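# Fully open the incubator's outer and glass doors

## Task

Swing the incubator's outer door open as far as it goes, then do the same for the glass door behind it, and leave both standing open by themselves, not held there by the robot. Neither door may be slammed, whether opening or closing. No flask may end up on the floor. The robot must not tip over or be left leaning. When finished, release everything and back away.

## Robot and tools

Robot: a Hello Robot Stretch 4 with a single arm. It has an omni-wheel base, a lift that moves up and down a mast, an arm that telescopes straight forward, a three-joint wrist (yaw, pitch, roll) and a two-finger gripper. It stands about 1.6 m tall, and the base edge lies within 0.23 m of the base origin.

Frames: the base frame has its origin on the floor below the base centre, with x ahead, y to the left and z up. hand_pose is reported in this frame as a point between the open fingertips, and it can be somewhat inaccurate. With all wrist joints at 0, the hand axes line up with the base axes. The odometry frame is wherever the base frame was when the scene began. base_odometry heading is positive to the left, within -3.142..3.142. It counts wheel rotation only, so any slip shows up as travel.

execute_actions: argument actions is a list holding one action or none. An empty list only reports state and images. Optional cameras is a list drawn from head_camera, head_left_camera, head_right_camera, wrist_camera, all. Omitting it, null or ["all"] returns every camera, [] returns none, and an unrecognised name rejects the call. An action holds base, joints or both, plus optional pace and contact_limits. Alternatively it holds only end_of_arm: "enable_torque", which re-powers any wrist or gripper motor that shut off, and that motor then holds its current position. All motions in one action begin together but may finish at different times.
- base: exactly one key. These are relative moves measured from where the base last reported itself. translate_m is a straight drive in metres, forward positive, -2..2. strafe_m is a sideways slide in metres, left positive, -2..2. rotate_rad is a turn in place in radians, counter-clockwise positive, -3.2..3.2.
- joints: absolute targets keyed by joint name, each a single number. lift_m 0..1.2 m. arm_m 0..0.55 m extension. wrist_yaw_rad -1.134..4.276, where 0 points ahead, positive turns left, 3.14 is folded back, and above 3.4 the arm can get in the way. wrist_pitch_rad -1.117..4.259, where 0 is level and 1.57 points down. wrist_roll_rad -1.117..4.259, where 0 keeps the fingers level and positive turns clockwise as seen from behind. gripper_m -0.038..0.141 is the fingertip gap in metres, and values below 0 press the fingers together. A joint counts as reached within ±0.004 for lift, arm and gripper, ±0.02 for yaw and roll, and ±0.05 for pitch. A joint target outside its range is clipped and the result notes this. Any other bad value or an unknown key rejects the call, and nothing moves.
- pace: slow, default, fast or max. The base drives at 0.1, 0.3, 0.4 or 0.6 m/s and turns at 1, 2, 3 or 4 rad/s for those paces. When the lift is above 0.2 m these speeds are reduced further, down to 0.3 m/s and 1 rad/s at a lift of 1.2 m.
- contact_limits: only {"arm_m": x}, with x from 0 (gentlest) to 0.75 (firmest), default 0.5. It sets how hard the arm may push before stopping.
Each action lasts at most 15 s. A joint or the base that an action leaves out may keep driving toward its earlier target without showing it in the status. To unfold the wrist at the start, send lift_m 0.4 with wrist_yaw_rad 0 in one action.

wait: seconds 0..10. Commands nothing new and returns the same report as an empty action.
zoom_image: camera plus region [x0,y0,x1,y1] in pixels, measured from the top-left corner and at most 504x504. It magnifies that camera's most recent full image.
finished_scene: scene is the number of the current scene. It ends the scene permanently and reports whether the task succeeded. The doors must already be open on their own.

Cameras: head_camera sits at the mast top and looks forward and down; to look elsewhere, rotate the base. head_left_camera and head_right_camera are fisheyes beside it that look more steeply down and show the base and arm. wrist_camera looks along the fingers, with the fingertips near the bottom of its image. Calibration lines give K and T_world_to_cam, which maps base-frame points into the camera frame. They may be slightly off, especially for the wrist camera when the arm is far extended.

Result lines: base_status and joint_status tell how each motion ended. done means reached; for the base it means the wheels turned the full amount, even if they slipped. off_target means the part stopped short and may still be pushing. contact_stop_at_<key> means it met resistance and that part now holds or goes slack. limit_stop_at_<name> means a built-in limit stopped it: own_body is a self-collision, and tilt means a lean above 6 degrees, which leaves lift, arm and wheels slack and unresponsive until the lean eases. torque_fault means a wrist or gripper motor went limp; send enable_torque. If a call reports a stop, the later calls in the same reply are skipped. on_its_own lists what happened without being commanded; there, "held at" is a held target, not an actual position. lidar_m gives 12 distances in 30-degree sectors, counter-clockwise from straight ahead (4th left, 7th behind, 10th right). "-" means nothing was seen or the object is closer than 0.25 m. Glass and thin legs may be missed. wrist_depth_mm is a 7x7 grid of depths from 100 to 2000 mm, starting at the top left. turned_by_wheels and turned_by_imu differing by more than about 0.1 rad suggests a collision or slip. base_tilt is in degrees, with forward and right positive. motor_effort is percent of maximum, positive toward higher joint values, with the peak in brackets; the wheel motors are positive for a rightward turn. A gripper squeeze at a commanded gripper_m of 0 or more shows as a clear change in gripper effort.

Avoid: swinging the doors fast (a slam fails the task), knocking flasks to the floor, and hard shoves. Pushing with the gripper held high or at a high contact limit can tip the robot. Turning or driving with more than 1 kg in hand and the arm beyond 0.2 m is also risky. Pressing the gripper into something with the base or arm can trip a wrist torque fault. Fingers stuck on a surface can be freed by raising the lift. Tilting the gripper up while rolled can cause own-body stops. Loose objects may occasionally get nudged by outside forces. Fewer, shorter motions are better.

Each tool is called after ">>>" as name(argument=value, ...), one argument or row to a line, values as JSON.

## Session

>>> execute_actions(
  actions=[],
)

Scene clock: 0.00 s.
base_odometry: x=+0.000 y=+0.000 heading=+0.000 (m, m, rad; odometry frame)
turned_by_wheels: +0.000 (rad since the last result)
turned_by_imu: +0.000 (rad since the last result)
base_tilt: forward=-0.2 right=-0.3 (deg)
lidar_m: 1.80 2.63 1.22 1.17 1.24 1.27 1.23 1.34 1.86 2.73 2.90 1.85
base_status: not commanded
joint_positions: lift_m=+0.282 arm_m=-0.003 wrist_yaw_rad=+3.149 wrist_pitch_rad=+0.005 wrist_roll_rad=-0.013 gripper_m=+0.057
joint_status: not commanded
motor_effort: lift_m=+19 arm_m=+0 wrist_yaw_rad=+0 wrist_pitch_rad=-8 wrist_roll_rad=+1 gripper_m=-3 wheel_0=+0 wheel_1=+0 wheel_2=+0 (%)
hand_pose: x=-0.1207 y=+0.0854 z=+0.4593 quat_wxyz=(-0.004, -0.002, -0.007, +1.000) (m; base frame)
wrist_depth_mm: - 138 1366 1397 1336 1366 1366 / - 124 1366 1397 1366 1336 1366 / - 126 181 1430 1366 1308 1366 / 122 138 1366 1336 1366 1366 1397 / 1366 1366 1397 1366 1366 1336 1336 / 1397 1397 195 1366 202 1336 1366 / 1098 1042 1138 150 1098 1182 1182
pictures: head_camera, head_left_camera, head_right_camera, wrist_camera
Images, in order (width x height): head_camera 420x560, head_left_camera 420x672, head_right_camera 420x672, wrist_camera 616x392.

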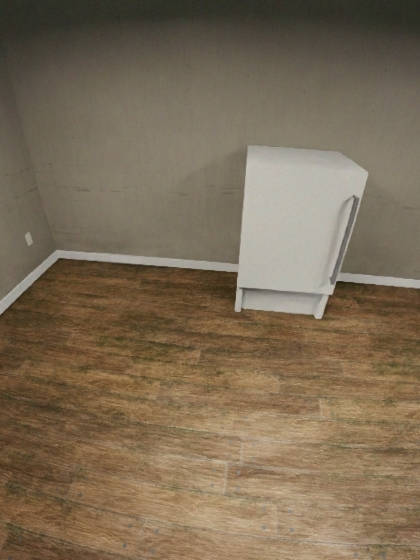

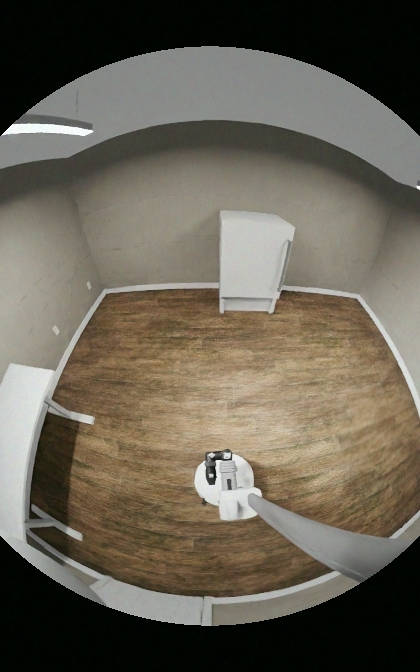

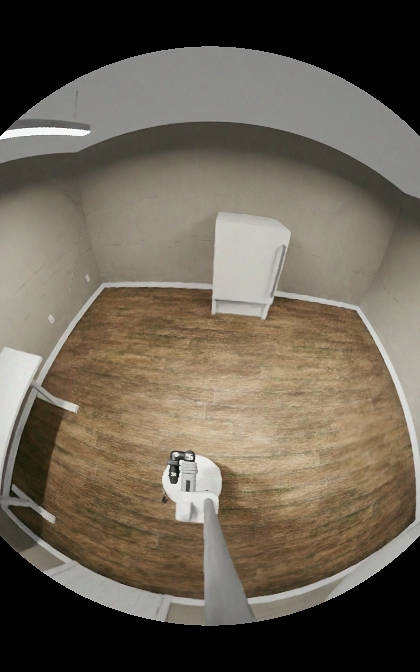

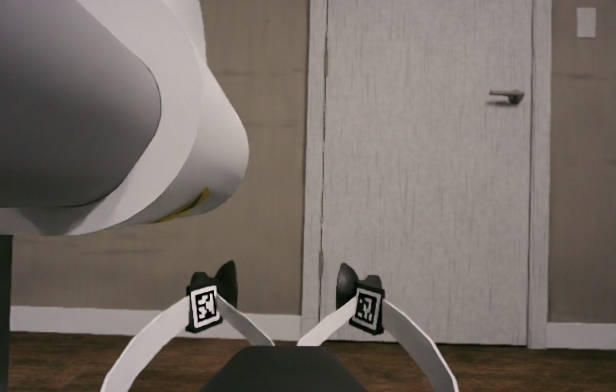

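>>> zoom_image(
  camera="head_camera",
  region=[200, 120, 420, 340],
)

Region (200, 120, 420, 340) of head_camera's 420x560 image, scaled by 2.291, with more detail than that image has.

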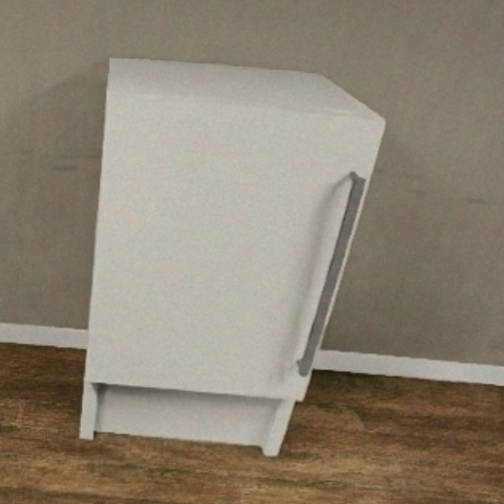

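>>> execute_actions(
  actions=[
    {"base": {"strafe_m": -0.75}, "joints": {"lift_m": 0.5, "wrist_yaw_rad": 0, "gripper_m": 0.12}, "pace": "fast"},
  ],
)

Scene clock: 4.03 s.
base_odometry: x=+0.000 y=-0.750 heading=+0.000 (m, m, rad; odometry frame)
turned_by_wheels: +0.000 (rad since the last result)
turned_by_imu: +0.002 (rad since the last result)
base_tilt: forward=-0.3 right=-0.4 (deg)
lidar_m: 1.70 1.88 1.99 1.94 1.72 1.34 1.28 1.35 1.98 1.99 2.09 2.48
base_status: done
joint_positions: lift_m=+0.500 arm_m=-0.003 wrist_yaw_rad=+0.000 wrist_pitch_rad=+0.005 wrist_roll_rad=-0.013 gripper_m=+0.120
joint_status: all done
motor_effort: lift_m=+21(24) arm_m=+0(1) wrist_yaw_rad=+0(6) wrist_pitch_rad=-8(8) wrist_roll_rad=+1(2) gripper_m=+0(2) wheel_0=-2(5) wheel_1=+2(14) wheel_2=+0(1) (%)
hand_pose: x=+0.4569 y=-0.0874 z=+0.6766 quat_wxyz=(+1.000, -0.007, +0.002, +0.000) (m; base frame)
wrist_depth_mm: - - - - - - - / - - - - - - - / - 1537 1537 - - - - / - 1576 1576 - - - - / - 1537 1537 - - - - / - 206 1576 - 204 - - / 1537 1499 1618 144 1661 1708 1661
pictures: head_camera, head_left_camera, head_right_camera, wrist_camera
camera_calibration (this result's frames):
wrist_camera: T_world_to_cam=[[-0.0439743, -0.99837, 0.0363802, -0.0996168], [0.0127895, -0.036975, -0.999234, 0.723532], [0.998951, -0.0434753, 0.0143946, -0.2406], [0, 0, 0, 1]] pos_world=[0.226713, -0.083162, 0.730065]
Images, in order (width x height): head_camera 420x560, head_left_camera 420x672, head_right_camera 420x672, wrist_camera 616x392.

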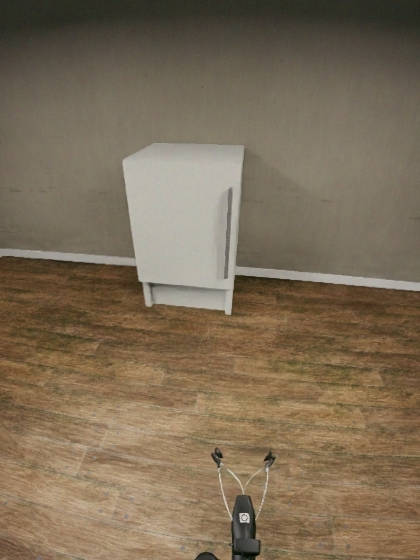

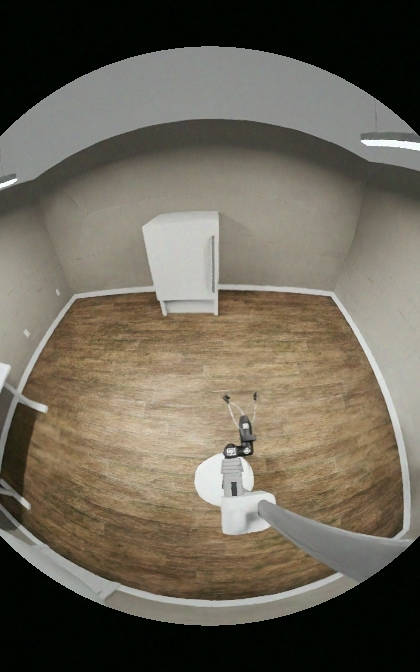

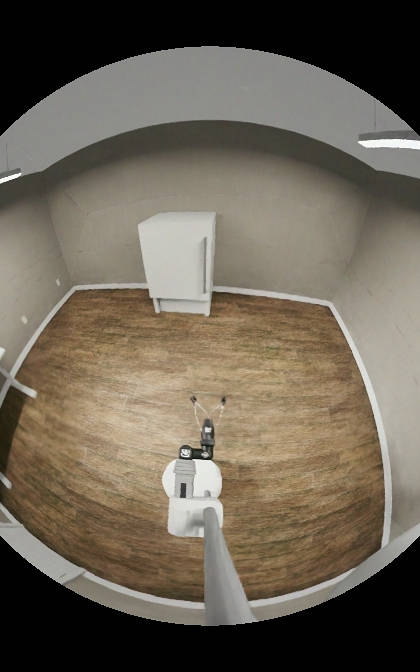

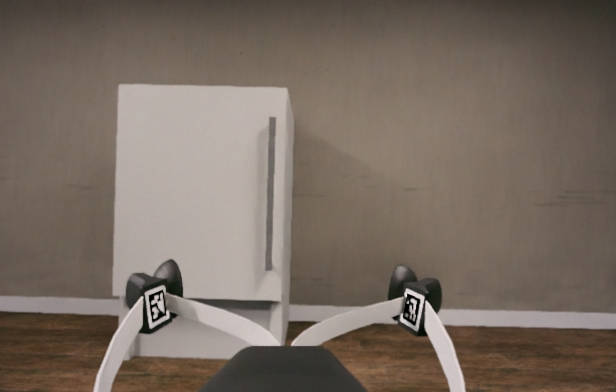

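>>> execute_actions(
  actions=[
    {"base": {"translate_m": 0.85}, "joints": {"lift_m": 0.55}, "pace": "fast"},
  ],
)

Scene clock: 7.97 s.
base_odometry: x=+0.850 y=-0.750 heading=+0.000 (m, m, rad; odometry frame)
turned_by_wheels: +0.000 (rad since the last result)
turned_by_imu: -0.003 (rad since the last result)
base_tilt: forward=-0.3 right=-0.3 (deg)
lidar_m: 0.84 0.95 2.40 1.95 2.03 2.22 2.16 2.27 2.11 2.05 2.11 1.61
base_status: done
joint_positions: lift_m=+0.550 arm_m=-0.003 wrist_yaw_rad=+0.000 wrist_pitch_rad=+0.005 wrist_roll_rad=-0.013 gripper_m=+0.120
joint_status: all done
motor_effort: lift_m=+22(24) arm_m=-1(1) wrist_yaw_rad=-1(1) wrist_pitch_rad=-8(7) wrist_roll_rad=+2(0) gripper_m=-2(0) wheel_0=+0(8) wheel_1=-1(1) wheel_2=+0(11) (%)
hand_pose: x=+0.4569 y=-0.0874 z=+0.7266 quat_wxyz=(+1.000, -0.007, +0.002, +0.000) (m; base frame)
wrist_depth_mm: 691 699 699 1397 1366 1430 1366 / 707 691 699 1397 1366 1366 1397 / 691 699 699 1397 1366 1366 1336 / 699 691 699 1397 1366 1336 1336 / 707 683 699 1336 1336 1336 1336 / 707 206 691 1336 204 1336 1366 / 699 699 691 144 1336 1366 1366
pictures: head_camera, head_left_camera, head_right_camera, wrist_camera
camera_calibration (this result's frames):
wrist_camera: T_world_to_cam=[[-0.044002, -0.998369, 0.0363801, -0.10143], [0.0127887, -0.0369753, -0.999234, 0.773464], [0.99895, -0.0435031, 0.0143949, -0.241319], [0, 0, 0, 1]] pos_world=[0.226711, -0.0831636, 0.780036]
Images, in order (width x height): head_camera 420x560, head_left_camera 420x672, head_right_camera 420x672, wrist_camera 616x392.

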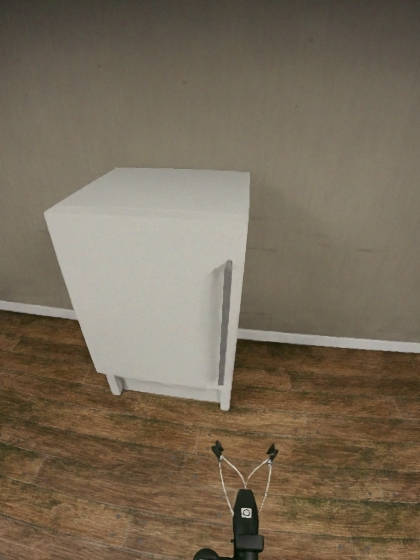

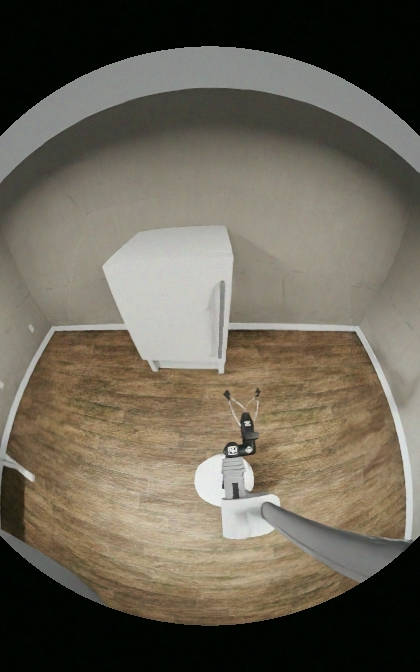

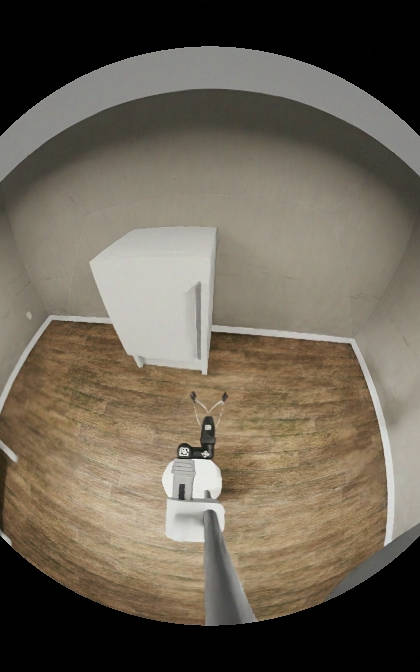

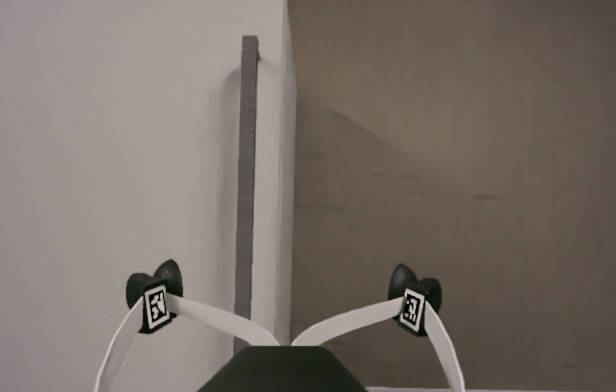

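>>> execute_actions(
  actions=[
    {"base": {"strafe_m": 0.08}, "joints": {"arm_m": 0.3}},
  ],
  cameras=["wrist_camera", "head_camera"],
)

Scene clock: 10.23 s.
base_odometry: x=+0.850 y=-0.670 heading=+0.000 (m, m, rad; odometry frame)
turned_by_wheels: +0.000 (rad since the last result)
turned_by_imu: -0.001 (rad since the last result)
base_tilt: forward=-0.2 right=-0.3 (deg)
lidar_m: 0.84 0.97 2.40 1.87 1.92 2.20 2.15 2.26 2.18 2.12 2.12 1.62
base_status: done
joint_positions: lift_m=+0.550 arm_m=+0.299 wrist_yaw_rad=+0.000 wrist_pitch_rad=+0.005 wrist_roll_rad=-0.013 gripper_m=+0.120
joint_status: all done
motor_effort: lift_m=+22(22) arm_m=+6(5) wrist_yaw_rad=-1(1) wrist_pitch_rad=-8(7) wrist_roll_rad=+2(2) gripper_m=-1(1) wheel_0=+1(10) wheel_1=+1(9) wheel_2=-1(0) (%)
hand_pose: x=+0.7582 y=-0.0874 z=+0.7266 quat_wxyz=(+1.000, -0.007, +0.002, +0.000) (m; base frame)
wrist_depth_mm: 402 402 399 399 1060 1060 1078 / 402 402 399 399 1060 1060 1060 / 402 397 402 397 1078 1042 1078 / 402 404 399 397 1078 1060 1060 / 402 399 394 399 1060 1060 1060 / 399 206 397 402 204 1060 1042 / 399 404 399 144 1098 1078 1060
pictures: head_camera, wrist_camera
camera_calibration (this result's frames):
wrist_camera: T_world_to_cam=[[-0.0439924, -0.998369, 0.0363762, -0.08817], [0.0128811, -0.0369752, -0.999233, 0.769566], [0.998949, -0.0434901, 0.0144868, -0.542458], [0, 0, 0, 1]] pos_world=[0.528096, -0.0831628, 0.780041]
Images, in order (width x height): head_camera 420x560, wrist_camera 616x392.

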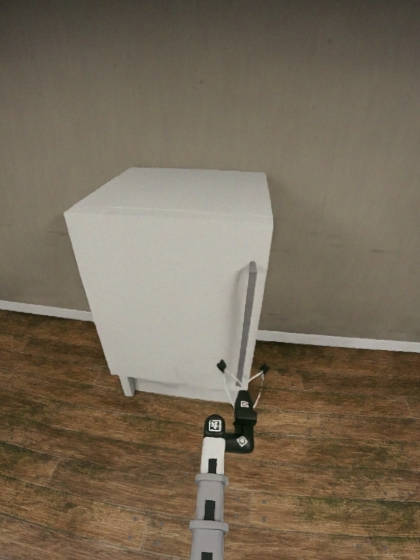

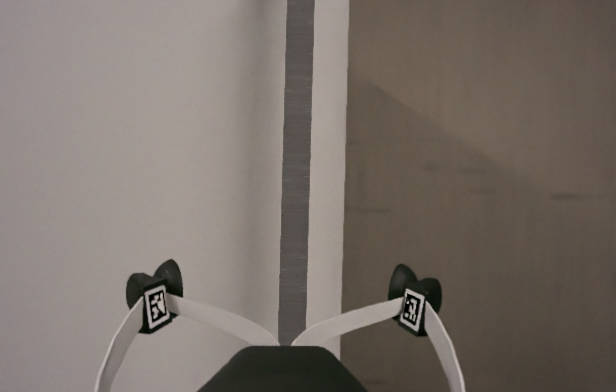

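>>> execute_actions(
  actions=[
    {"joints": {"arm_m": 0.4}, "contact_limits": {"arm_m": 0.2}},
  ],
  cameras=["wrist_camera", "head_camera"],
)

Scene clock: 11.80 s.
base_odometry: x=+0.850 y=-0.670 heading=+0.000 (m, m, rad; odometry frame)
turned_by_wheels: +0.000 (rad since the last result)
turned_by_imu: +0.000 (rad since the last result)
base_tilt: forward=-0.3 right=-0.3 (deg)
lidar_m: 0.84 0.96 2.41 1.87 1.92 2.22 2.14 2.25 2.18 2.12 2.12 1.60
base_status: not commanded
joint_positions: lift_m=+0.550 arm_m=+0.399 wrist_yaw_rad=+0.000 wrist_pitch_rad=+0.005 wrist_roll_rad=-0.013 gripper_m=+0.120
joint_status: all done
motor_effort: lift_m=+22(22) arm_m=+6(7) wrist_yaw_rad=-1(1) wrist_pitch_rad=-7(7) wrist_roll_rad=+2(1) gripper_m=-2(1) wheel_0=+1(2) wheel_1=+1(1) wheel_2=-1(1) (%)
contact_limits: arm_m 0.2
hand_pose: x=+0.8583 y=-0.0874 z=+0.7266 quat_wxyz=(+1.000, -0.007, +0.002, +0.000) (m; base frame)
wrist_depth_mm: 301 301 300 298 976 976 976 / 303 300 301 229 976 960 976 / 303 300 301 298 976 976 960 / 301 298 300 298 960 960 976 / 300 298 300 297 976 960 960 / 298 206 298 229 203 976 960 / 298 297 300 144 960 960 976
pictures: head_camera, wrist_camera
camera_calibration (this result's frames):
wrist_camera: T_world_to_cam=[[-0.0440174, -0.998368, 0.0363756, -0.0837548], [0.012893, -0.0369755, -0.999233, 0.76827], [0.998948, -0.0435146, 0.0144996, -0.64239], [0, 0, 0, 1]] pos_world=[0.628122, -0.0831643, 0.780042]
Images, in order (width x height): head_camera 420x560, wrist_camera 616x392.

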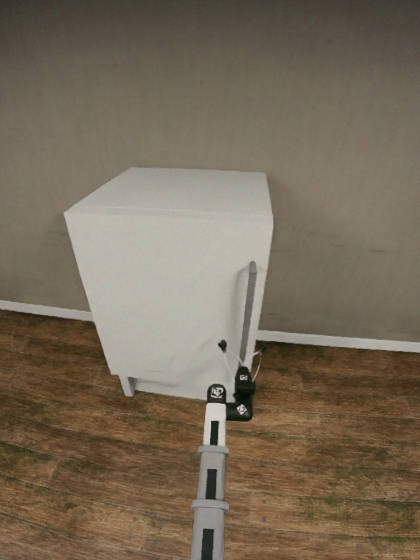

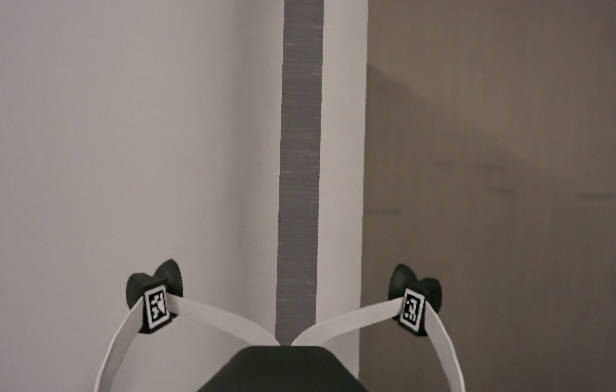

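>>> execute_actions(
  actions=[
    {"joints": {"arm_m": 0.42}, "contact_limits": {"arm_m": 0.2}},
  ],
  cameras=[],
)

>>> execute_actions(
  actions=[
    {"joints": {"gripper_m": -0.01}},
  ],
  cameras=["wrist_camera", "head_camera"],
)

Scene clock: 12.77 s.
base_odometry: x=+0.850 y=-0.670 heading=+0.000 (m, m, rad; odometry frame)
turned_by_wheels: +0.000 (rad since the last result)
turned_by_imu: +0.000 (rad since the last result)
base_tilt: forward=-0.3 right=-0.3 (deg)
lidar_m: 0.84 0.92 2.40 1.86 1.91 2.22 2.15 2.26 2.18 2.13 2.13 1.61
base_status: not commanded
joint_positions: lift_m=+0.550 arm_m=+0.419 wrist_yaw_rad=+0.000 wrist_pitch_rad=+0.005 wrist_roll_rad=-0.013 gripper_m=+0.120
joint_status: all done
motor_effort: lift_m=+22(22) arm_m=+6(6) wrist_yaw_rad=+0(0) wrist_pitch_rad=-7(7) wrist_roll_rad=+3(1) gripper_m=-1(1) wheel_0=+1(1) wheel_1=+1(1) wheel_2=-1(1) (%)
contact_limits: arm_m 0.2
hand_pose: x=+0.8782 y=-0.0874 z=+0.7266 quat_wxyz=(+1.000, -0.007, +0.002, +0.000) (m; base frame)
wrist_depth_mm: 279 279 279 210 946 946 960 / 281 278 278 210 946 946 960 / 282 281 281 208 931 976 931 / 281 281 281 210 946 946 960 / 278 278 279 278 946 946 946 / 281 206 278 210 203 960 960 / 279 278 278 144 946 946 946
pictures: none
No camera images: the call's "cameras" was empty. Leave "cameras" out to get every camera's image.

Scene clock: 14.90 s.
base_odometry: x=+0.850 y=-0.670 heading=-0.001 (m, m, rad; odometry frame)
turned_by_wheels: -0.001 (rad since the last result)
turned_by_imu: -0.001 (rad since the last result)
base_tilt: forward=-0.1 right=-0.3 (deg)
lidar_m: 0.84 0.97 2.39 1.89 1.93 2.21 2.14 2.27 2.17 2.12 2.12 1.62
base_status: not commanded
joint_positions: lift_m=+0.550 arm_m=+0.420 wrist_yaw_rad=-0.003 wrist_pitch_rad=+0.005 wrist_roll_rad=-0.013 gripper_m=-0.009
joint_status: all done
motor_effort: lift_m=+22(22) arm_m=+1(6) wrist_yaw_rad=+9(11) wrist_pitch_rad=-7(8) wrist_roll_rad=+2(1) gripper_m=-19(26) wheel_0=-4(5) wheel_1=-2(1) wheel_2=-2(2) (%)
hand_pose: x=+0.8789 y=-0.0883 z=+0.7266 quat_wxyz=(+1.000, -0.007, +0.002, -0.001) (m; base frame)
wrist_depth_mm: 278 277 277 204 946 946 946 / 274 278 276 274 931 946 960 / 277 276 276 274 946 960 976 / 277 276 274 277 946 946 946 / 276 276 274 210 931 960 946 / 276 273 186 204 187 931 917 / 274 274 274 205 931 931 946
pictures: head_camera, wrist_camera
camera_calibration (this result's frames):
wrist_camera: T_world_to_cam=[[-0.0470485, -0.99823, 0.036382, -0.0810483], [0.0126193, -0.0370134, -0.999235, 0.768164], [0.998813, -0.0465534, 0.0143384, -0.663089], [0, 0, 0, 1]] pos_world=[0.648795, -0.0833415, 0.780033]
Images, in order (width x height): head_camera 420x560, wrist_camera 616x392.

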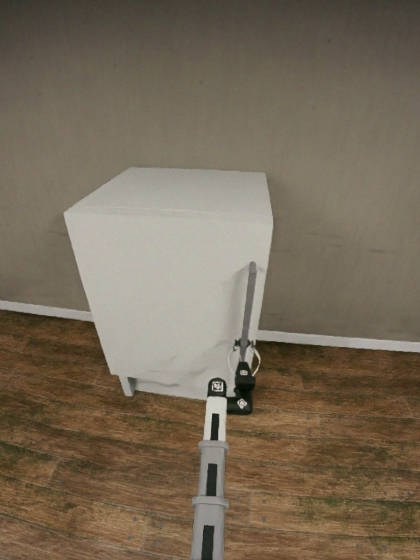

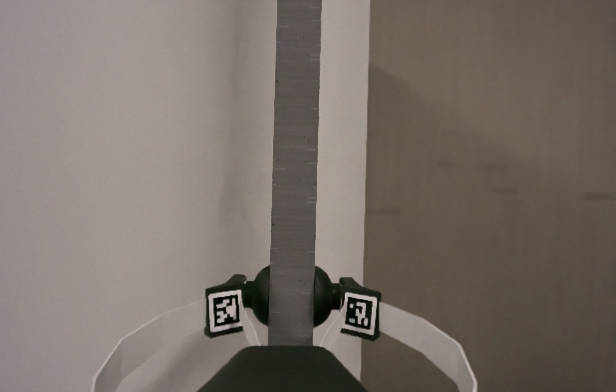

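>>> execute_actions(
  actions=[
    {"base": {"strafe_m": 0.025}, "joints": {"arm_m": 0.32}, "pace": "slow"},
  ],
  cameras=["wrist_camera", "head_camera"],
)

Scene clock: 17.83 s.
base_odometry: x=+0.850 y=-0.645 heading=-0.001 (m, m, rad; odometry frame)
turned_by_wheels: +0.000 (rad since the last result)
turned_by_imu: -0.001 (rad since the last result)
base_tilt: forward=-0.3 right=-0.4 (deg)
lidar_m: 0.74 0.90 2.41 1.82 1.89 2.22 2.15 2.24 2.21 2.16 2.12 1.63
base_status: done
joint_positions: lift_m=+0.550 arm_m=+0.321 wrist_yaw_rad=-0.001 wrist_pitch_rad=+0.005 wrist_roll_rad=-0.013 gripper_m=-0.009
joint_status: all done
motor_effort: lift_m=+22(22) arm_m=-7(11) wrist_yaw_rad=+1(40) wrist_pitch_rad=-8(7) wrist_roll_rad=+2(2) gripper_m=-18(20) wheel_0=-2(11) wheel_1=-2(5) wheel_2=-1(10) (%)
hand_pose: x=+0.7806 y=-0.0876 z=+0.7266 quat_wxyz=(+1.000, -0.007, +0.002, +0.000) (m; base frame)
wrist_depth_mm: 310 294 282 202 1042 1060 1060 / 307 294 282 201 1060 1060 1042 / 307 293 281 202 1060 1060 1060 / 309 291 281 202 1060 1060 1042 / 306 293 279 202 1060 1042 1060 / 304 294 189 198 187 1025 1060 / 303 286 279 198 1042 1042 1042
pictures: head_camera, wrist_camera
camera_calibration (this result's frames):
wrist_camera: T_world_to_cam=[[-0.0447284, -0.998337, 0.0363811, -0.0868266], [0.01274, -0.0369846, -0.999235, 0.769348], [0.998918, -0.0442307, 0.0143731, -0.564718], [0, 0, 0, 1]] pos_world=[0.550422, -0.0832061, 0.780035]
Images, in order (width x height): head_camera 420x560, wrist_camera 616x392.

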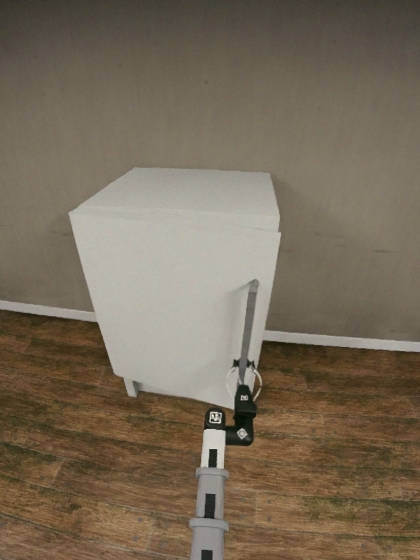

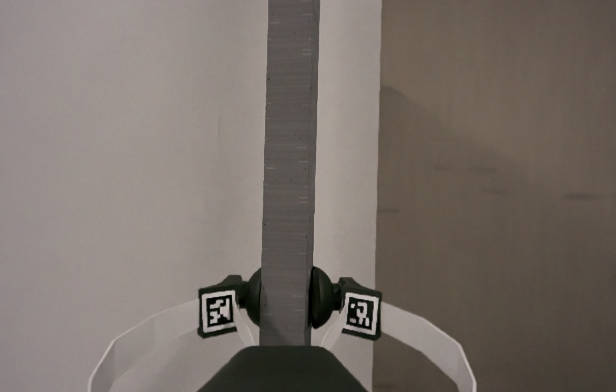

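>>> execute_actions(
  actions=[
    {"base": {"strafe_m": 0.025}, "joints": {"arm_m": 0.23}},
  ],
  cameras=["wrist_camera", "head_camera"],
)

Scene clock: 20.10 s.
base_odometry: x=+0.850 y=-0.620 heading=+0.000 (m, m, rad; odometry frame)
turned_by_wheels: +0.001 (rad since the last result)
turned_by_imu: +0.001 (rad since the last result)
base_tilt: forward=-0.3 right=-0.4 (deg)
lidar_m: 0.65 0.87 2.40 1.82 1.88 2.20 2.14 2.23 2.24 2.18 2.14 1.62
base_status: done
joint_positions: lift_m=+0.550 arm_m=+0.231 wrist_yaw_rad=+0.013 wrist_pitch_rad=+0.006 wrist_roll_rad=-0.013 gripper_m=-0.009
joint_status: all done
on_its_own: wrist_yaw_rad is at rest, and its effort (-39) is outside its rest range (-13 to +13)
motor_effort: lift_m=+22(22) arm_m=-8(7) wrist_yaw_rad=-39(39) wrist_pitch_rad=-10(10) wrist_roll_rad=+1(2) gripper_m=-20(20) wheel_0=+7(9) wheel_1=+3(8) wheel_2=+7(7) (%)
hand_pose: x=+0.6919 y=-0.0836 z=+0.7264 quat_wxyz=(+1.000, -0.007, +0.003, +0.007) (m; base frame)
wrist_depth_mm: 355 319 286 213 296 1098 1118 / 357 317 289 252 1160 1138 1138 / 353 314 285 253 1138 1118 1078 / 351 314 286 251 1118 1118 1118 / 351 315 285 250 1118 1138 1118 / 351 309 189 192 260 1118 1118 / 349 301 285 190 246 1098 1098
pictures: head_camera, wrist_camera
camera_calibration (this result's frames):
wrist_camera: T_world_to_cam=[[-0.0307311, -0.998864, 0.0364123, -0.0964986], [0.0125778, -0.036813, -0.999243, 0.770564], [0.999449, -0.0302499, 0.0136949, -0.474699], [0, 0, 0, 1]] pos_world=[0.461779, -0.0823818, 0.779995]
Images, in order (width x height): head_camera 420x560, wrist_camera 616x392.

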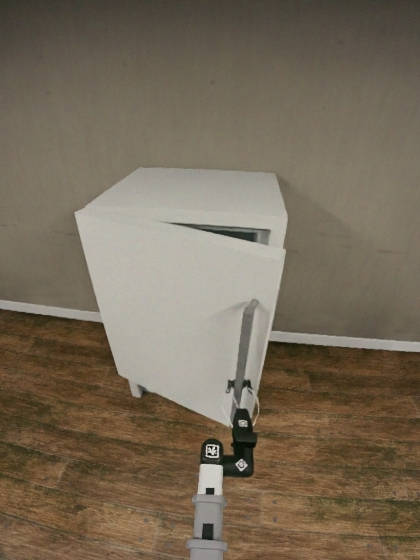

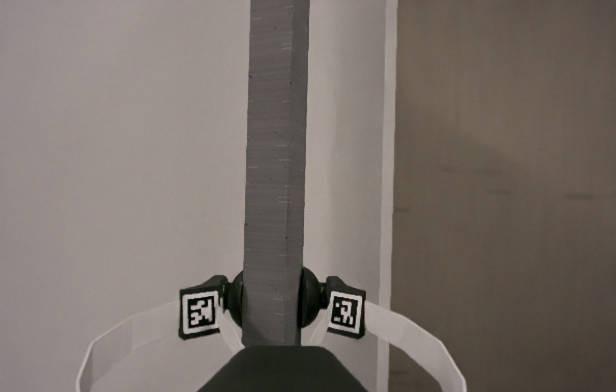

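>>> execute_actions(
  actions=[
    {"base": {"strafe_m": 0.07}, "joints": {"arm_m": 0.145}},
  ],
  cameras=["wrist_camera", "head_camera"],
)

Scene clock: 22.83 s.
base_odometry: x=+0.850 y=-0.550 heading=+0.001 (m, m, rad; odometry frame)
turned_by_wheels: +0.001 (rad since the last result)
turned_by_imu: +0.001 (rad since the last result)
base_tilt: forward=-0.3 right=-0.3 (deg)
lidar_m: 0.56 0.85 2.41 1.73 1.80 2.21 2.14 2.25 2.30 2.25 2.15 0.63
base_status: done
joint_positions: lift_m=+0.550 arm_m=+0.146 wrist_yaw_rad=+0.004 wrist_pitch_rad=+0.006 wrist_roll_rad=-0.013 gripper_m=-0.009
joint_status: all done
motor_effort: lift_m=+22(22) arm_m=-7(9) wrist_yaw_rad=-11(39) wrist_pitch_rad=-11(11) wrist_roll_rad=+2(2) gripper_m=-17(21) wheel_0=+3(6) wheel_1=+1(9) wheel_2=+2(10) (%)
hand_pose: x=+0.6059 y=-0.0864 z=+0.7262 quat_wxyz=(+1.000, -0.007, +0.003, +0.002) (m; base frame)
wrist_depth_mm: 436 357 304 198 244 1205 1229 / 433 353 303 198 244 1229 1229 / 430 353 303 200 247 1205 1255 / 430 355 301 202 244 1229 1205 / 427 353 300 203 244 1229 1205 / 424 349 187 193 233 1229 1205 / 421 327 307 191 238 1205 1205
pictures: head_camera, wrist_camera
camera_calibration (this result's frames):
wrist_camera: T_world_to_cam=[[-0.0404878, -0.998515, 0.0364365, -0.0960402], [0.0116458, -0.0369355, -0.99925, 0.771936], [0.999112, -0.0400331, 0.0131239, -0.389038], [0, 0, 0, 1]] pos_world=[0.375814, -0.0829602, 0.779962]
Images, in order (width x height): head_camera 420x560, wrist_camera 616x392.

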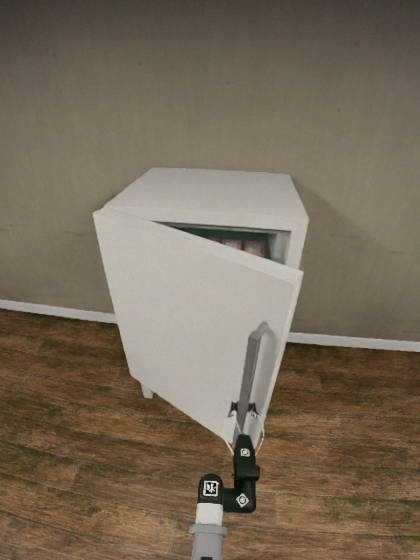

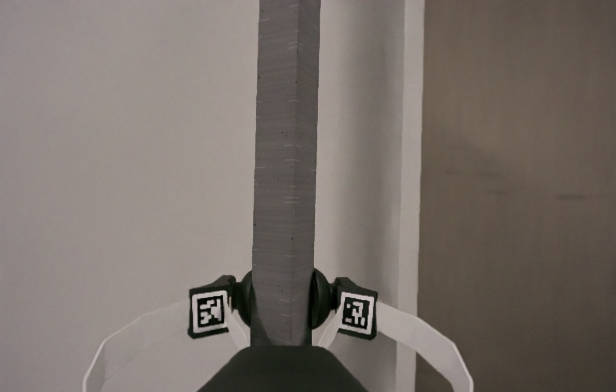

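>>> execute_actions(
  actions=[
    {"base": {"strafe_m": 0.08}, "joints": {"arm_m": 0.065}},
  ],
  cameras=["wrist_camera", "head_camera"],
)

Scene clock: 24.60 s.
base_odometry: x=+0.850 y=-0.470 heading=+0.001 (m, m, rad; odometry frame)
turned_by_wheels: +0.000 (rad since the last result)
turned_by_imu: +0.001 (rad since the last result)
base_tilt: forward=-0.3 right=-0.3 (deg)
lidar_m: 0.47 0.87 2.43 1.67 1.74 2.18 2.14 2.24 2.37 2.33 2.14 0.53
base_status: done
joint_positions: lift_m=+0.550 arm_m=+0.066 wrist_yaw_rad=+0.001 wrist_pitch_rad=+0.007 wrist_roll_rad=-0.013 gripper_m=-0.009
joint_status: all done
motor_effort: lift_m=+22(22) arm_m=-7(14) wrist_yaw_rad=-4(32) wrist_pitch_rad=-14(14) wrist_roll_rad=+2(1) gripper_m=-17(22) wheel_0=+0(5) wheel_1=+1(5) wheel_2=+2(7) (%)
hand_pose: x=+0.5257 y=-0.0870 z=+0.7259 quat_wxyz=(+1.000, -0.007, +0.004, +0.001) (m; base frame)
wrist_depth_mm: 609 430 330 193 229 1366 1281 / 609 427 327 194 229 1308 1308 / 603 421 325 195 229 1308 1281 / 597 424 324 197 227 1336 1281 / 597 415 325 198 227 1366 1308 / 591 415 188 190 217 1281 1281 / 585 370 330 186 225 1281 1255
pictures: head_camera, wrist_camera
camera_calibration (this result's frames):
wrist_camera: T_world_to_cam=[[-0.0425824, -0.998427, 0.0364794, -0.0988164], [0.0106024, -0.036962, -0.99926, 0.773123], [0.999037, -0.0421641, 0.0121597, -0.308329], [0, 0, 0, 1]] pos_world=[0.295627, -0.0830851, 0.779905]
Images, in order (width x height): head_camera 420x560, wrist_camera 616x392.

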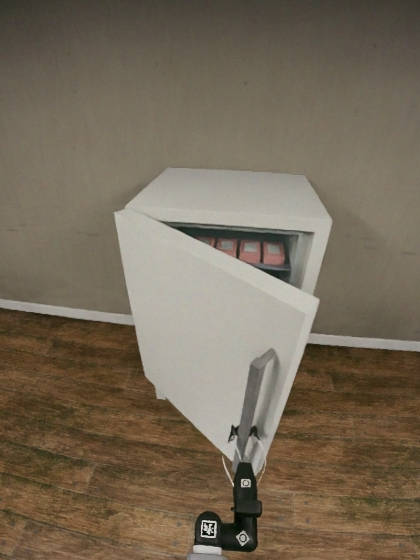

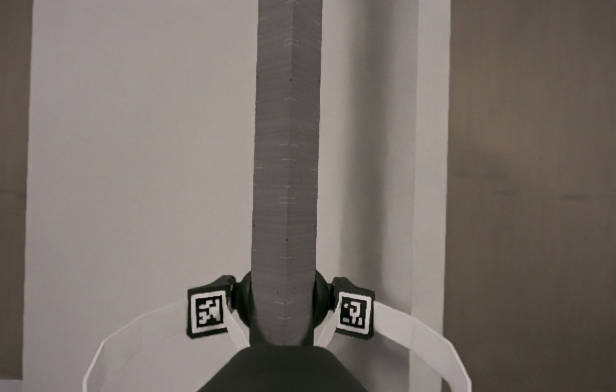

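>>> execute_actions(
  actions=[
    {"joints": {"gripper_m": 0.055}},
  ],
  cameras=["wrist_camera"],
)

>>> execute_actions(
  actions=[
    {"base": {"translate_m": -0.12}, "joints": {"arm_m": 0.0}},
  ],
  cameras=["wrist_camera", "head_camera"],
)

Scene clock: 26.20 s.
base_odometry: x=+0.850 y=-0.470 heading=+0.001 (m, m, rad; odometry frame)
turned_by_wheels: +0.000 (rad since the last result)
turned_by_imu: +0.000 (rad since the last result)
base_tilt: forward=-0.2 right=-0.3 (deg)
lidar_m: 0.49 0.87 2.43 1.65 1.73 2.17 2.14 2.24 2.38 2.32 2.14 0.54
base_status: not commanded
joint_positions: lift_m=+0.550 arm_m=+0.066 wrist_yaw_rad=+0.000 wrist_pitch_rad=+0.005 wrist_roll_rad=-0.013 gripper_m=+0.055
joint_status: all done
motor_effort: lift_m=+22(22) arm_m=-5(7) wrist_yaw_rad=+1(13) wrist_pitch_rad=-8(14) wrist_roll_rad=+2(2) gripper_m=-4(16) wheel_0=-1(1) wheel_1=+1(1) wheel_2=-1(1) (%)
hand_pose: x=+0.5253 y=-0.0875 z=+0.7265 quat_wxyz=(+1.000, -0.007, +0.003, +0.000) (m; base frame)
wrist_depth_mm: 621 439 345 206 242 1281 1336 / 621 436 345 206 244 1308 1336 / 609 439 342 204 244 1308 1281 / 597 436 338 205 244 1308 1308 / 585 430 327 206 243 1281 1366 / 585 427 195 202 231 1336 1308 / 585 392 345 150 236 1366 1308
pictures: wrist_camera
camera_calibration (this result's frames):
wrist_camera: T_world_to_cam=[[-0.0444712, -0.998347, 0.0363968, -0.0983169], [0.0123893, -0.0369812, -0.999239, 0.772686], [0.998934, -0.0439864, 0.0140135, -0.309467], [0, 0, 0, 1]] pos_world=[0.295191, -0.0831919, 0.780014]
Images, in order (width x height): wrist_camera 616x392.

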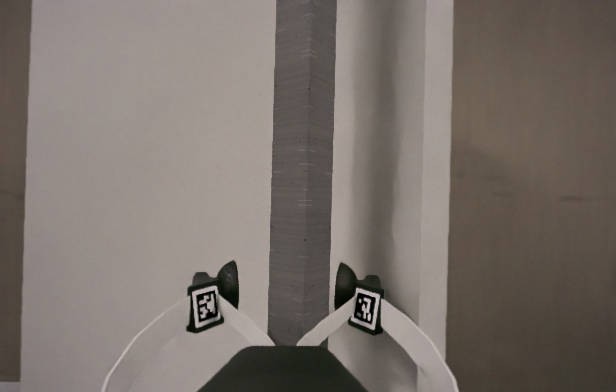

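Scene clock: 27.87 s.
base_odometry: x=+0.730 y=-0.470 heading=+0.000 (m, m, rad; odometry frame)
turned_by_wheels: +0.000 (rad since the last result)
turned_by_imu: +0.000 (rad since the last result)
base_tilt: forward=-0.2 right=-0.3 (deg)
lidar_m: 0.59 1.03 2.47 1.65 1.72 2.06 2.02 2.12 2.39 2.32 2.32 0.66
base_status: done
joint_positions: lift_m=+0.550 arm_m=+0.001 wrist_yaw_rad=+0.000 wrist_pitch_rad=+0.005 wrist_roll_rad=-0.013 gripper_m=+0.055
joint_status: all done
motor_effort: lift_m=+22(22) arm_m=-6(7) wrist_yaw_rad=+0(2) wrist_pitch_rad=-8(9) wrist_roll_rad=+2(1) gripper_m=-4(3) wheel_0=+0(4) wheel_1=-2(5) wheel_2=-1(8) (%)
hand_pose: x=+0.4605 y=-0.0874 z=+0.7265 quat_wxyz=(+1.000, -0.007, +0.003, +0.000) (m; base frame)
wrist_depth_mm: 1537 732 559 442 1537 1499 1464 / 1499 723 559 427 891 1499 1537 / 1430 715 554 427 891 1464 1537 / 1537 707 554 427 878 1499 1464 / 1499 699 535 421 891 1464 1499 / 1499 699 194 394 878 1464 1499 / 1499 634 564 150 439 1499 1499
pictures: head_camera, wrist_camera
camera_calibration (this result's frames):
wrist_camera: T_world_to_cam=[[-0.0441308, -0.998363, 0.0363883, -0.101252], [0.012599, -0.036977, -0.999237, 0.773452], [0.998946, -0.0436387, 0.0142102, -0.244849], [0, 0, 0, 1]] pos_world=[0.230378, -0.0831715, 0.780025]
Images, in order (width x height): head_camera 420x560, wrist_camera 616x392.

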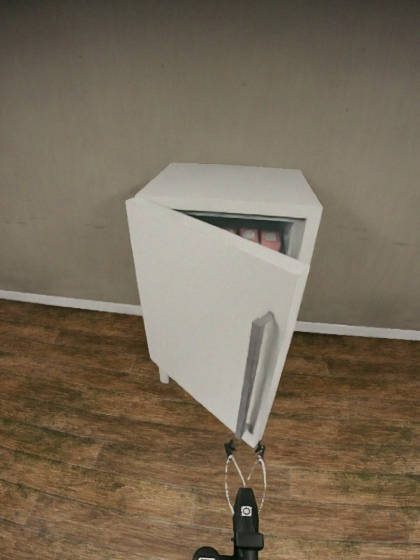

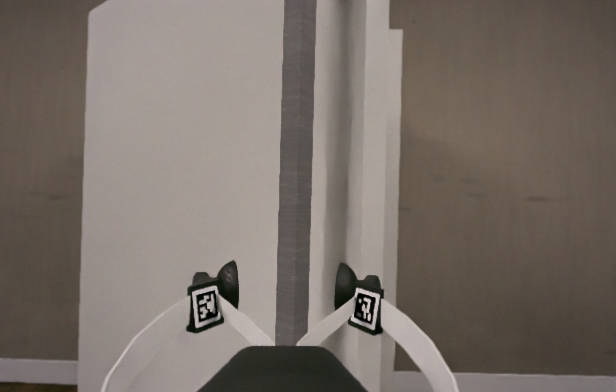

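>>> execute_actions(
  actions=[
    {"base": {"strafe_m": -0.33}, "joints": {"gripper_m": 0.0}, "pace": "fast"},
  ],
  cameras=[],
)

>>> execute_actions(
  actions=[
    {"joints": {"arm_m": 0.51}, "pace": "fast", "contact_limits": {"arm_m": 0.25}},
  ],
)

Scene clock: 31.17 s.
base_odometry: x=+0.730 y=-0.800 heading=+0.000 (m, m, rad; odometry frame)
turned_by_wheels: +0.000 (rad since the last result)
turned_by_imu: +0.001 (rad since the last result)
base_tilt: forward=-0.1 right=-0.3 (deg)
lidar_m: 0.64 0.64 2.58 1.97 2.08 2.09 2.03 2.13 2.04 1.98 2.10 1.73
base_status: done
joint_positions: lift_m=+0.550 arm_m=+0.001 wrist_yaw_rad=+0.000 wrist_pitch_rad=+0.005 wrist_roll_rad=-0.013 gripper_m=+0.000
joint_status: all done
motor_effort: lift_m=+21(22) arm_m=-6(6) wrist_yaw_rad=+0(0) wrist_pitch_rad=-8(8) wrist_roll_rad=+2(1) gripper_m=-7(6) wheel_0=+0(12) wheel_1=+1(11) wheel_2=+0(1) (%)
hand_pose: x=+0.4605 y=-0.0874 z=+0.7266 quat_wxyz=(+1.000, -0.007, +0.003, +0.000) (m; base frame)
wrist_depth_mm: 436 866 917 1499 1499 1464 1537 / 427 991 931 1464 1499 1464 1464 / 424 1042 991 1537 1464 1464 1430 / 421 1336 917 1464 1464 1464 1499 / 415 976 991 1464 1464 1430 1430 / 418 1138 188 204 1430 1499 1464 / 413 430 866 1336 809 1464 1464
pictures: none
No camera images: the call's "cameras" was empty. Leave "cameras" out to get every camera's image.

Scene clock: 33.30 s.
base_odometry: x=+0.730 y=-0.800 heading=+0.000 (m, m, rad; odometry frame)
turned_by_wheels: +0.000 (rad since the last result)
turned_by_imu: +0.000 (rad since the last result)
base_tilt: forward=-0.3 right=-0.3 (deg)
lidar_m: 0.65 0.64 2.58 1.98 2.06 2.10 2.04 2.14 2.03 1.98 2.11 1.73
base_status: not commanded
joint_positions: lift_m=+0.550 arm_m=+0.509 wrist_yaw_rad=+0.000 wrist_pitch_rad=+0.005 wrist_roll_rad=-0.013 gripper_m=+0.000
joint_status: all done
motor_effort: lift_m=+21(21) arm_m=+6(3) wrist_yaw_rad=+0(0) wrist_pitch_rad=-7(8) wrist_roll_rad=+2(1) gripper_m=-5(6) wheel_0=+0(0) wheel_1=+1(1) wheel_2=+0(1) (%)
contact_limits: arm_m 0.25
hand_pose: x=+0.9683 y=-0.0874 z=+0.7266 quat_wxyz=(+1.000, -0.007, +0.002, +0.000) (m; base frame)
wrist_depth_mm: 647 640 366 976 976 976 960 / 530 521 364 976 976 960 991 / 866 866 364 976 960 960 976 / 866 691 364 976 991 991 991 / 866 831 366 960 960 976 960 / 484 469 187 204 976 946 976 / 778 413 362 904 569 946 946
pictures: head_camera, head_left_camera, head_right_camera, wrist_camera
camera_calibration (this result's frames):
wrist_camera: T_world_to_cam=[[-0.0438824, -0.998374, 0.036376, -0.0790066], [0.0128864, -0.0369737, -0.999233, 0.766892], [0.998954, -0.04338, 0.014488, -0.752261], [0, 0, 0, 1]] pos_world=[0.738124, -0.0831564, 0.780077]
Images, in order (width x height): head_camera 420x560, head_left_camera 420x672, head_right_camera 420x672, wrist_camera 616x392.

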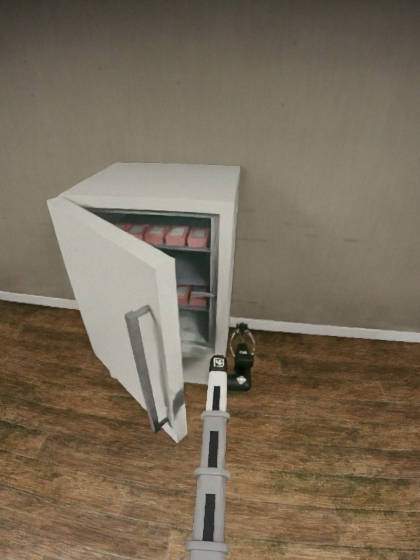

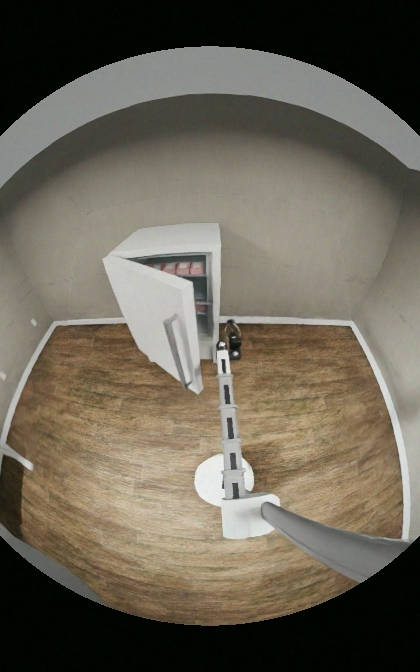

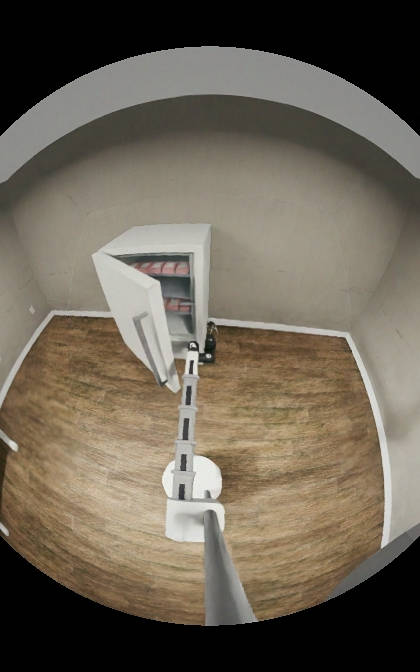

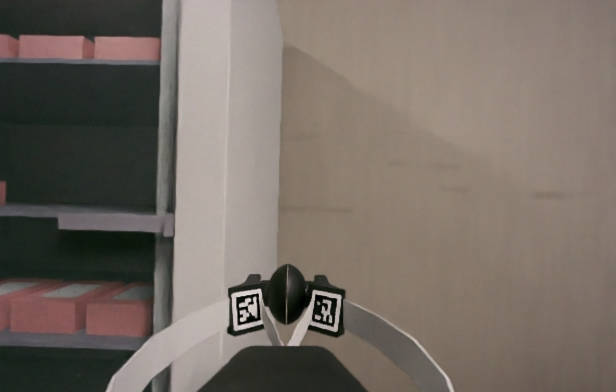

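>>> execute_actions(
  actions=[
    {"joints": {"wrist_yaw_rad": 1.45}},
  ],
  cameras=["wrist_camera", "head_camera"],
)

Scene clock: 34.97 s.
base_odometry: x=+0.730 y=-0.800 heading=+0.000 (m, m, rad; odometry frame)
turned_by_wheels: +0.000 (rad since the last result)
turned_by_imu: +0.000 (rad since the last result)
base_tilt: forward=-0.3 right=-0.4 (deg)
lidar_m: 1.07 0.59 2.58 1.99 2.08 2.08 2.05 2.12 2.04 1.98 2.12 1.74
base_status: not commanded
joint_positions: lift_m=+0.550 arm_m=+0.509 wrist_yaw_rad=+1.450 wrist_pitch_rad=+0.005 wrist_roll_rad=-0.013 gripper_m=+0.000
joint_status: all done
motor_effort: lift_m=+21(21) arm_m=+3(6) wrist_yaw_rad=+1(46) wrist_pitch_rad=-7(8) wrist_roll_rad=+3(2) gripper_m=-6(8) wheel_0=+2(8) wheel_1=+0(5) wheel_2=+0(3) (%)
hand_pose: x=+0.8020 y=+0.2758 z=+0.7267 quat_wxyz=(+0.749, -0.007, -0.003, +0.663) (m; base frame)
wrist_depth_mm: 205 240 296 377 525 647 634 / 204 243 296 382 530 654 574 / 205 243 296 377 535 654 634 / 206 243 296 377 530 661 609 / 206 243 297 384 535 647 627 / 205 243 188 204 535 640 569 / 206 227 281 347 310 634 627
pictures: head_camera, wrist_camera
camera_calibration (this result's frames):
wrist_camera: T_world_to_cam=[[0.985728, -0.164366, 0.0363746, -0.779452], [0.038262, 0.0083304, -0.999233, 0.749622], [0.163937, 0.986364, 0.0145005, -0.184746], [0, 0, 0, 1]] pos_world=[0.769933, 0.0478662, 0.780078]
Images, in order (width x height): head_camera 420x560, wrist_camera 616x392.

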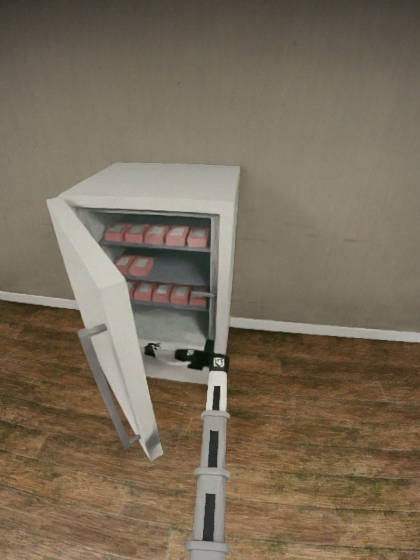

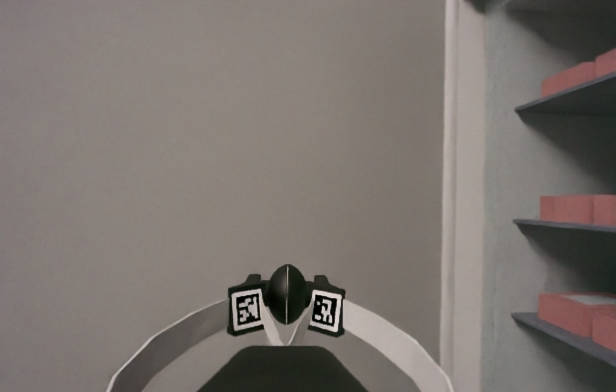

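>>> execute_actions(
  actions=[
    {"base": {"strafe_m": 0.4}, "joints": {"arm_m": 0.44}, "pace": "slow"},
  ],
  cameras=["wrist_camera", "head_camera", "head_left_camera"],
)

Scene clock: 40.37 s.
base_odometry: x=+0.730 y=-0.400 heading=+0.000 (m, m, rad; odometry frame)
turned_by_wheels: +0.000 (rad since the last result)
turned_by_imu: -0.003 (rad since the last result)
base_tilt: forward=-0.3 right=-0.3 (deg)
lidar_m: 1.03 0.51 0.66 1.57 1.62 2.05 2.01 2.11 2.45 2.39 2.29 1.14
base_status: done
joint_positions: lift_m=+0.550 arm_m=+0.441 wrist_yaw_rad=+1.450 wrist_pitch_rad=+0.005 wrist_roll_rad=-0.013 gripper_m=+0.000
joint_status: all done
motor_effort: lift_m=+21(21) arm_m=-6(10) wrist_yaw_rad=+0(19) wrist_pitch_rad=-8(7) wrist_roll_rad=+2(1) gripper_m=-5(5) wheel_0=-2(13) wheel_1=+2(4) wheel_2=-2(5) (%)
hand_pose: x=+0.7336 y=+0.2758 z=+0.7267 quat_wxyz=(+0.749, -0.007, -0.003, +0.663) (m; base frame)
wrist_depth_mm: 242 246 251 256 262 265 270 / 242 247 252 256 262 265 270 / 243 247 250 254 260 265 270 / 243 245 251 255 260 265 268 / 242 247 249 256 257 265 268 / 241 246 188 204 257 263 268 / 241 243 250 252 210 264 268
pictures: head_camera, head_left_camera, wrist_camera
camera_calibration (this result's frames):
wrist_camera: T_world_to_cam=[[0.985758, -0.164191, 0.0363746, -0.712128], [0.0382606, 0.00833736, -0.999233, 0.752236], [0.163762, 0.986393, 0.0145007, -0.173439], [0, 0, 0, 1]] pos_world=[0.701608, 0.0478821, 0.780078]
Images, in order (width x height): head_camera 420x560, head_left_camera 420x672, wrist_camera 616x392.

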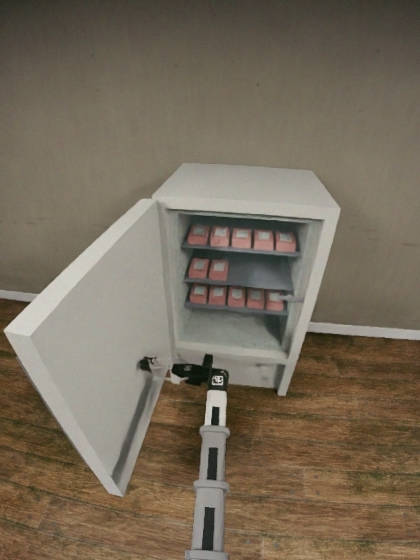

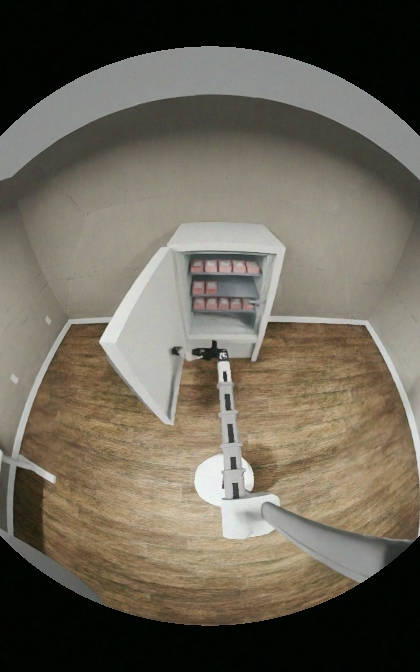

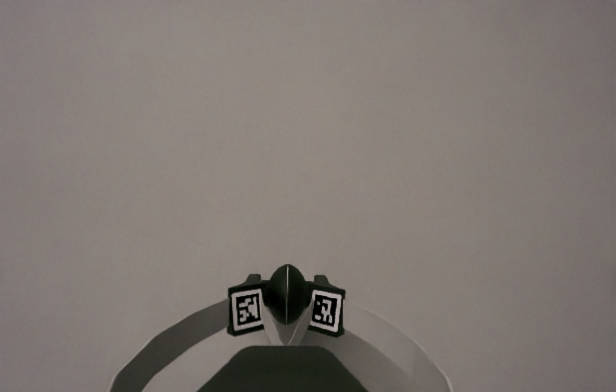

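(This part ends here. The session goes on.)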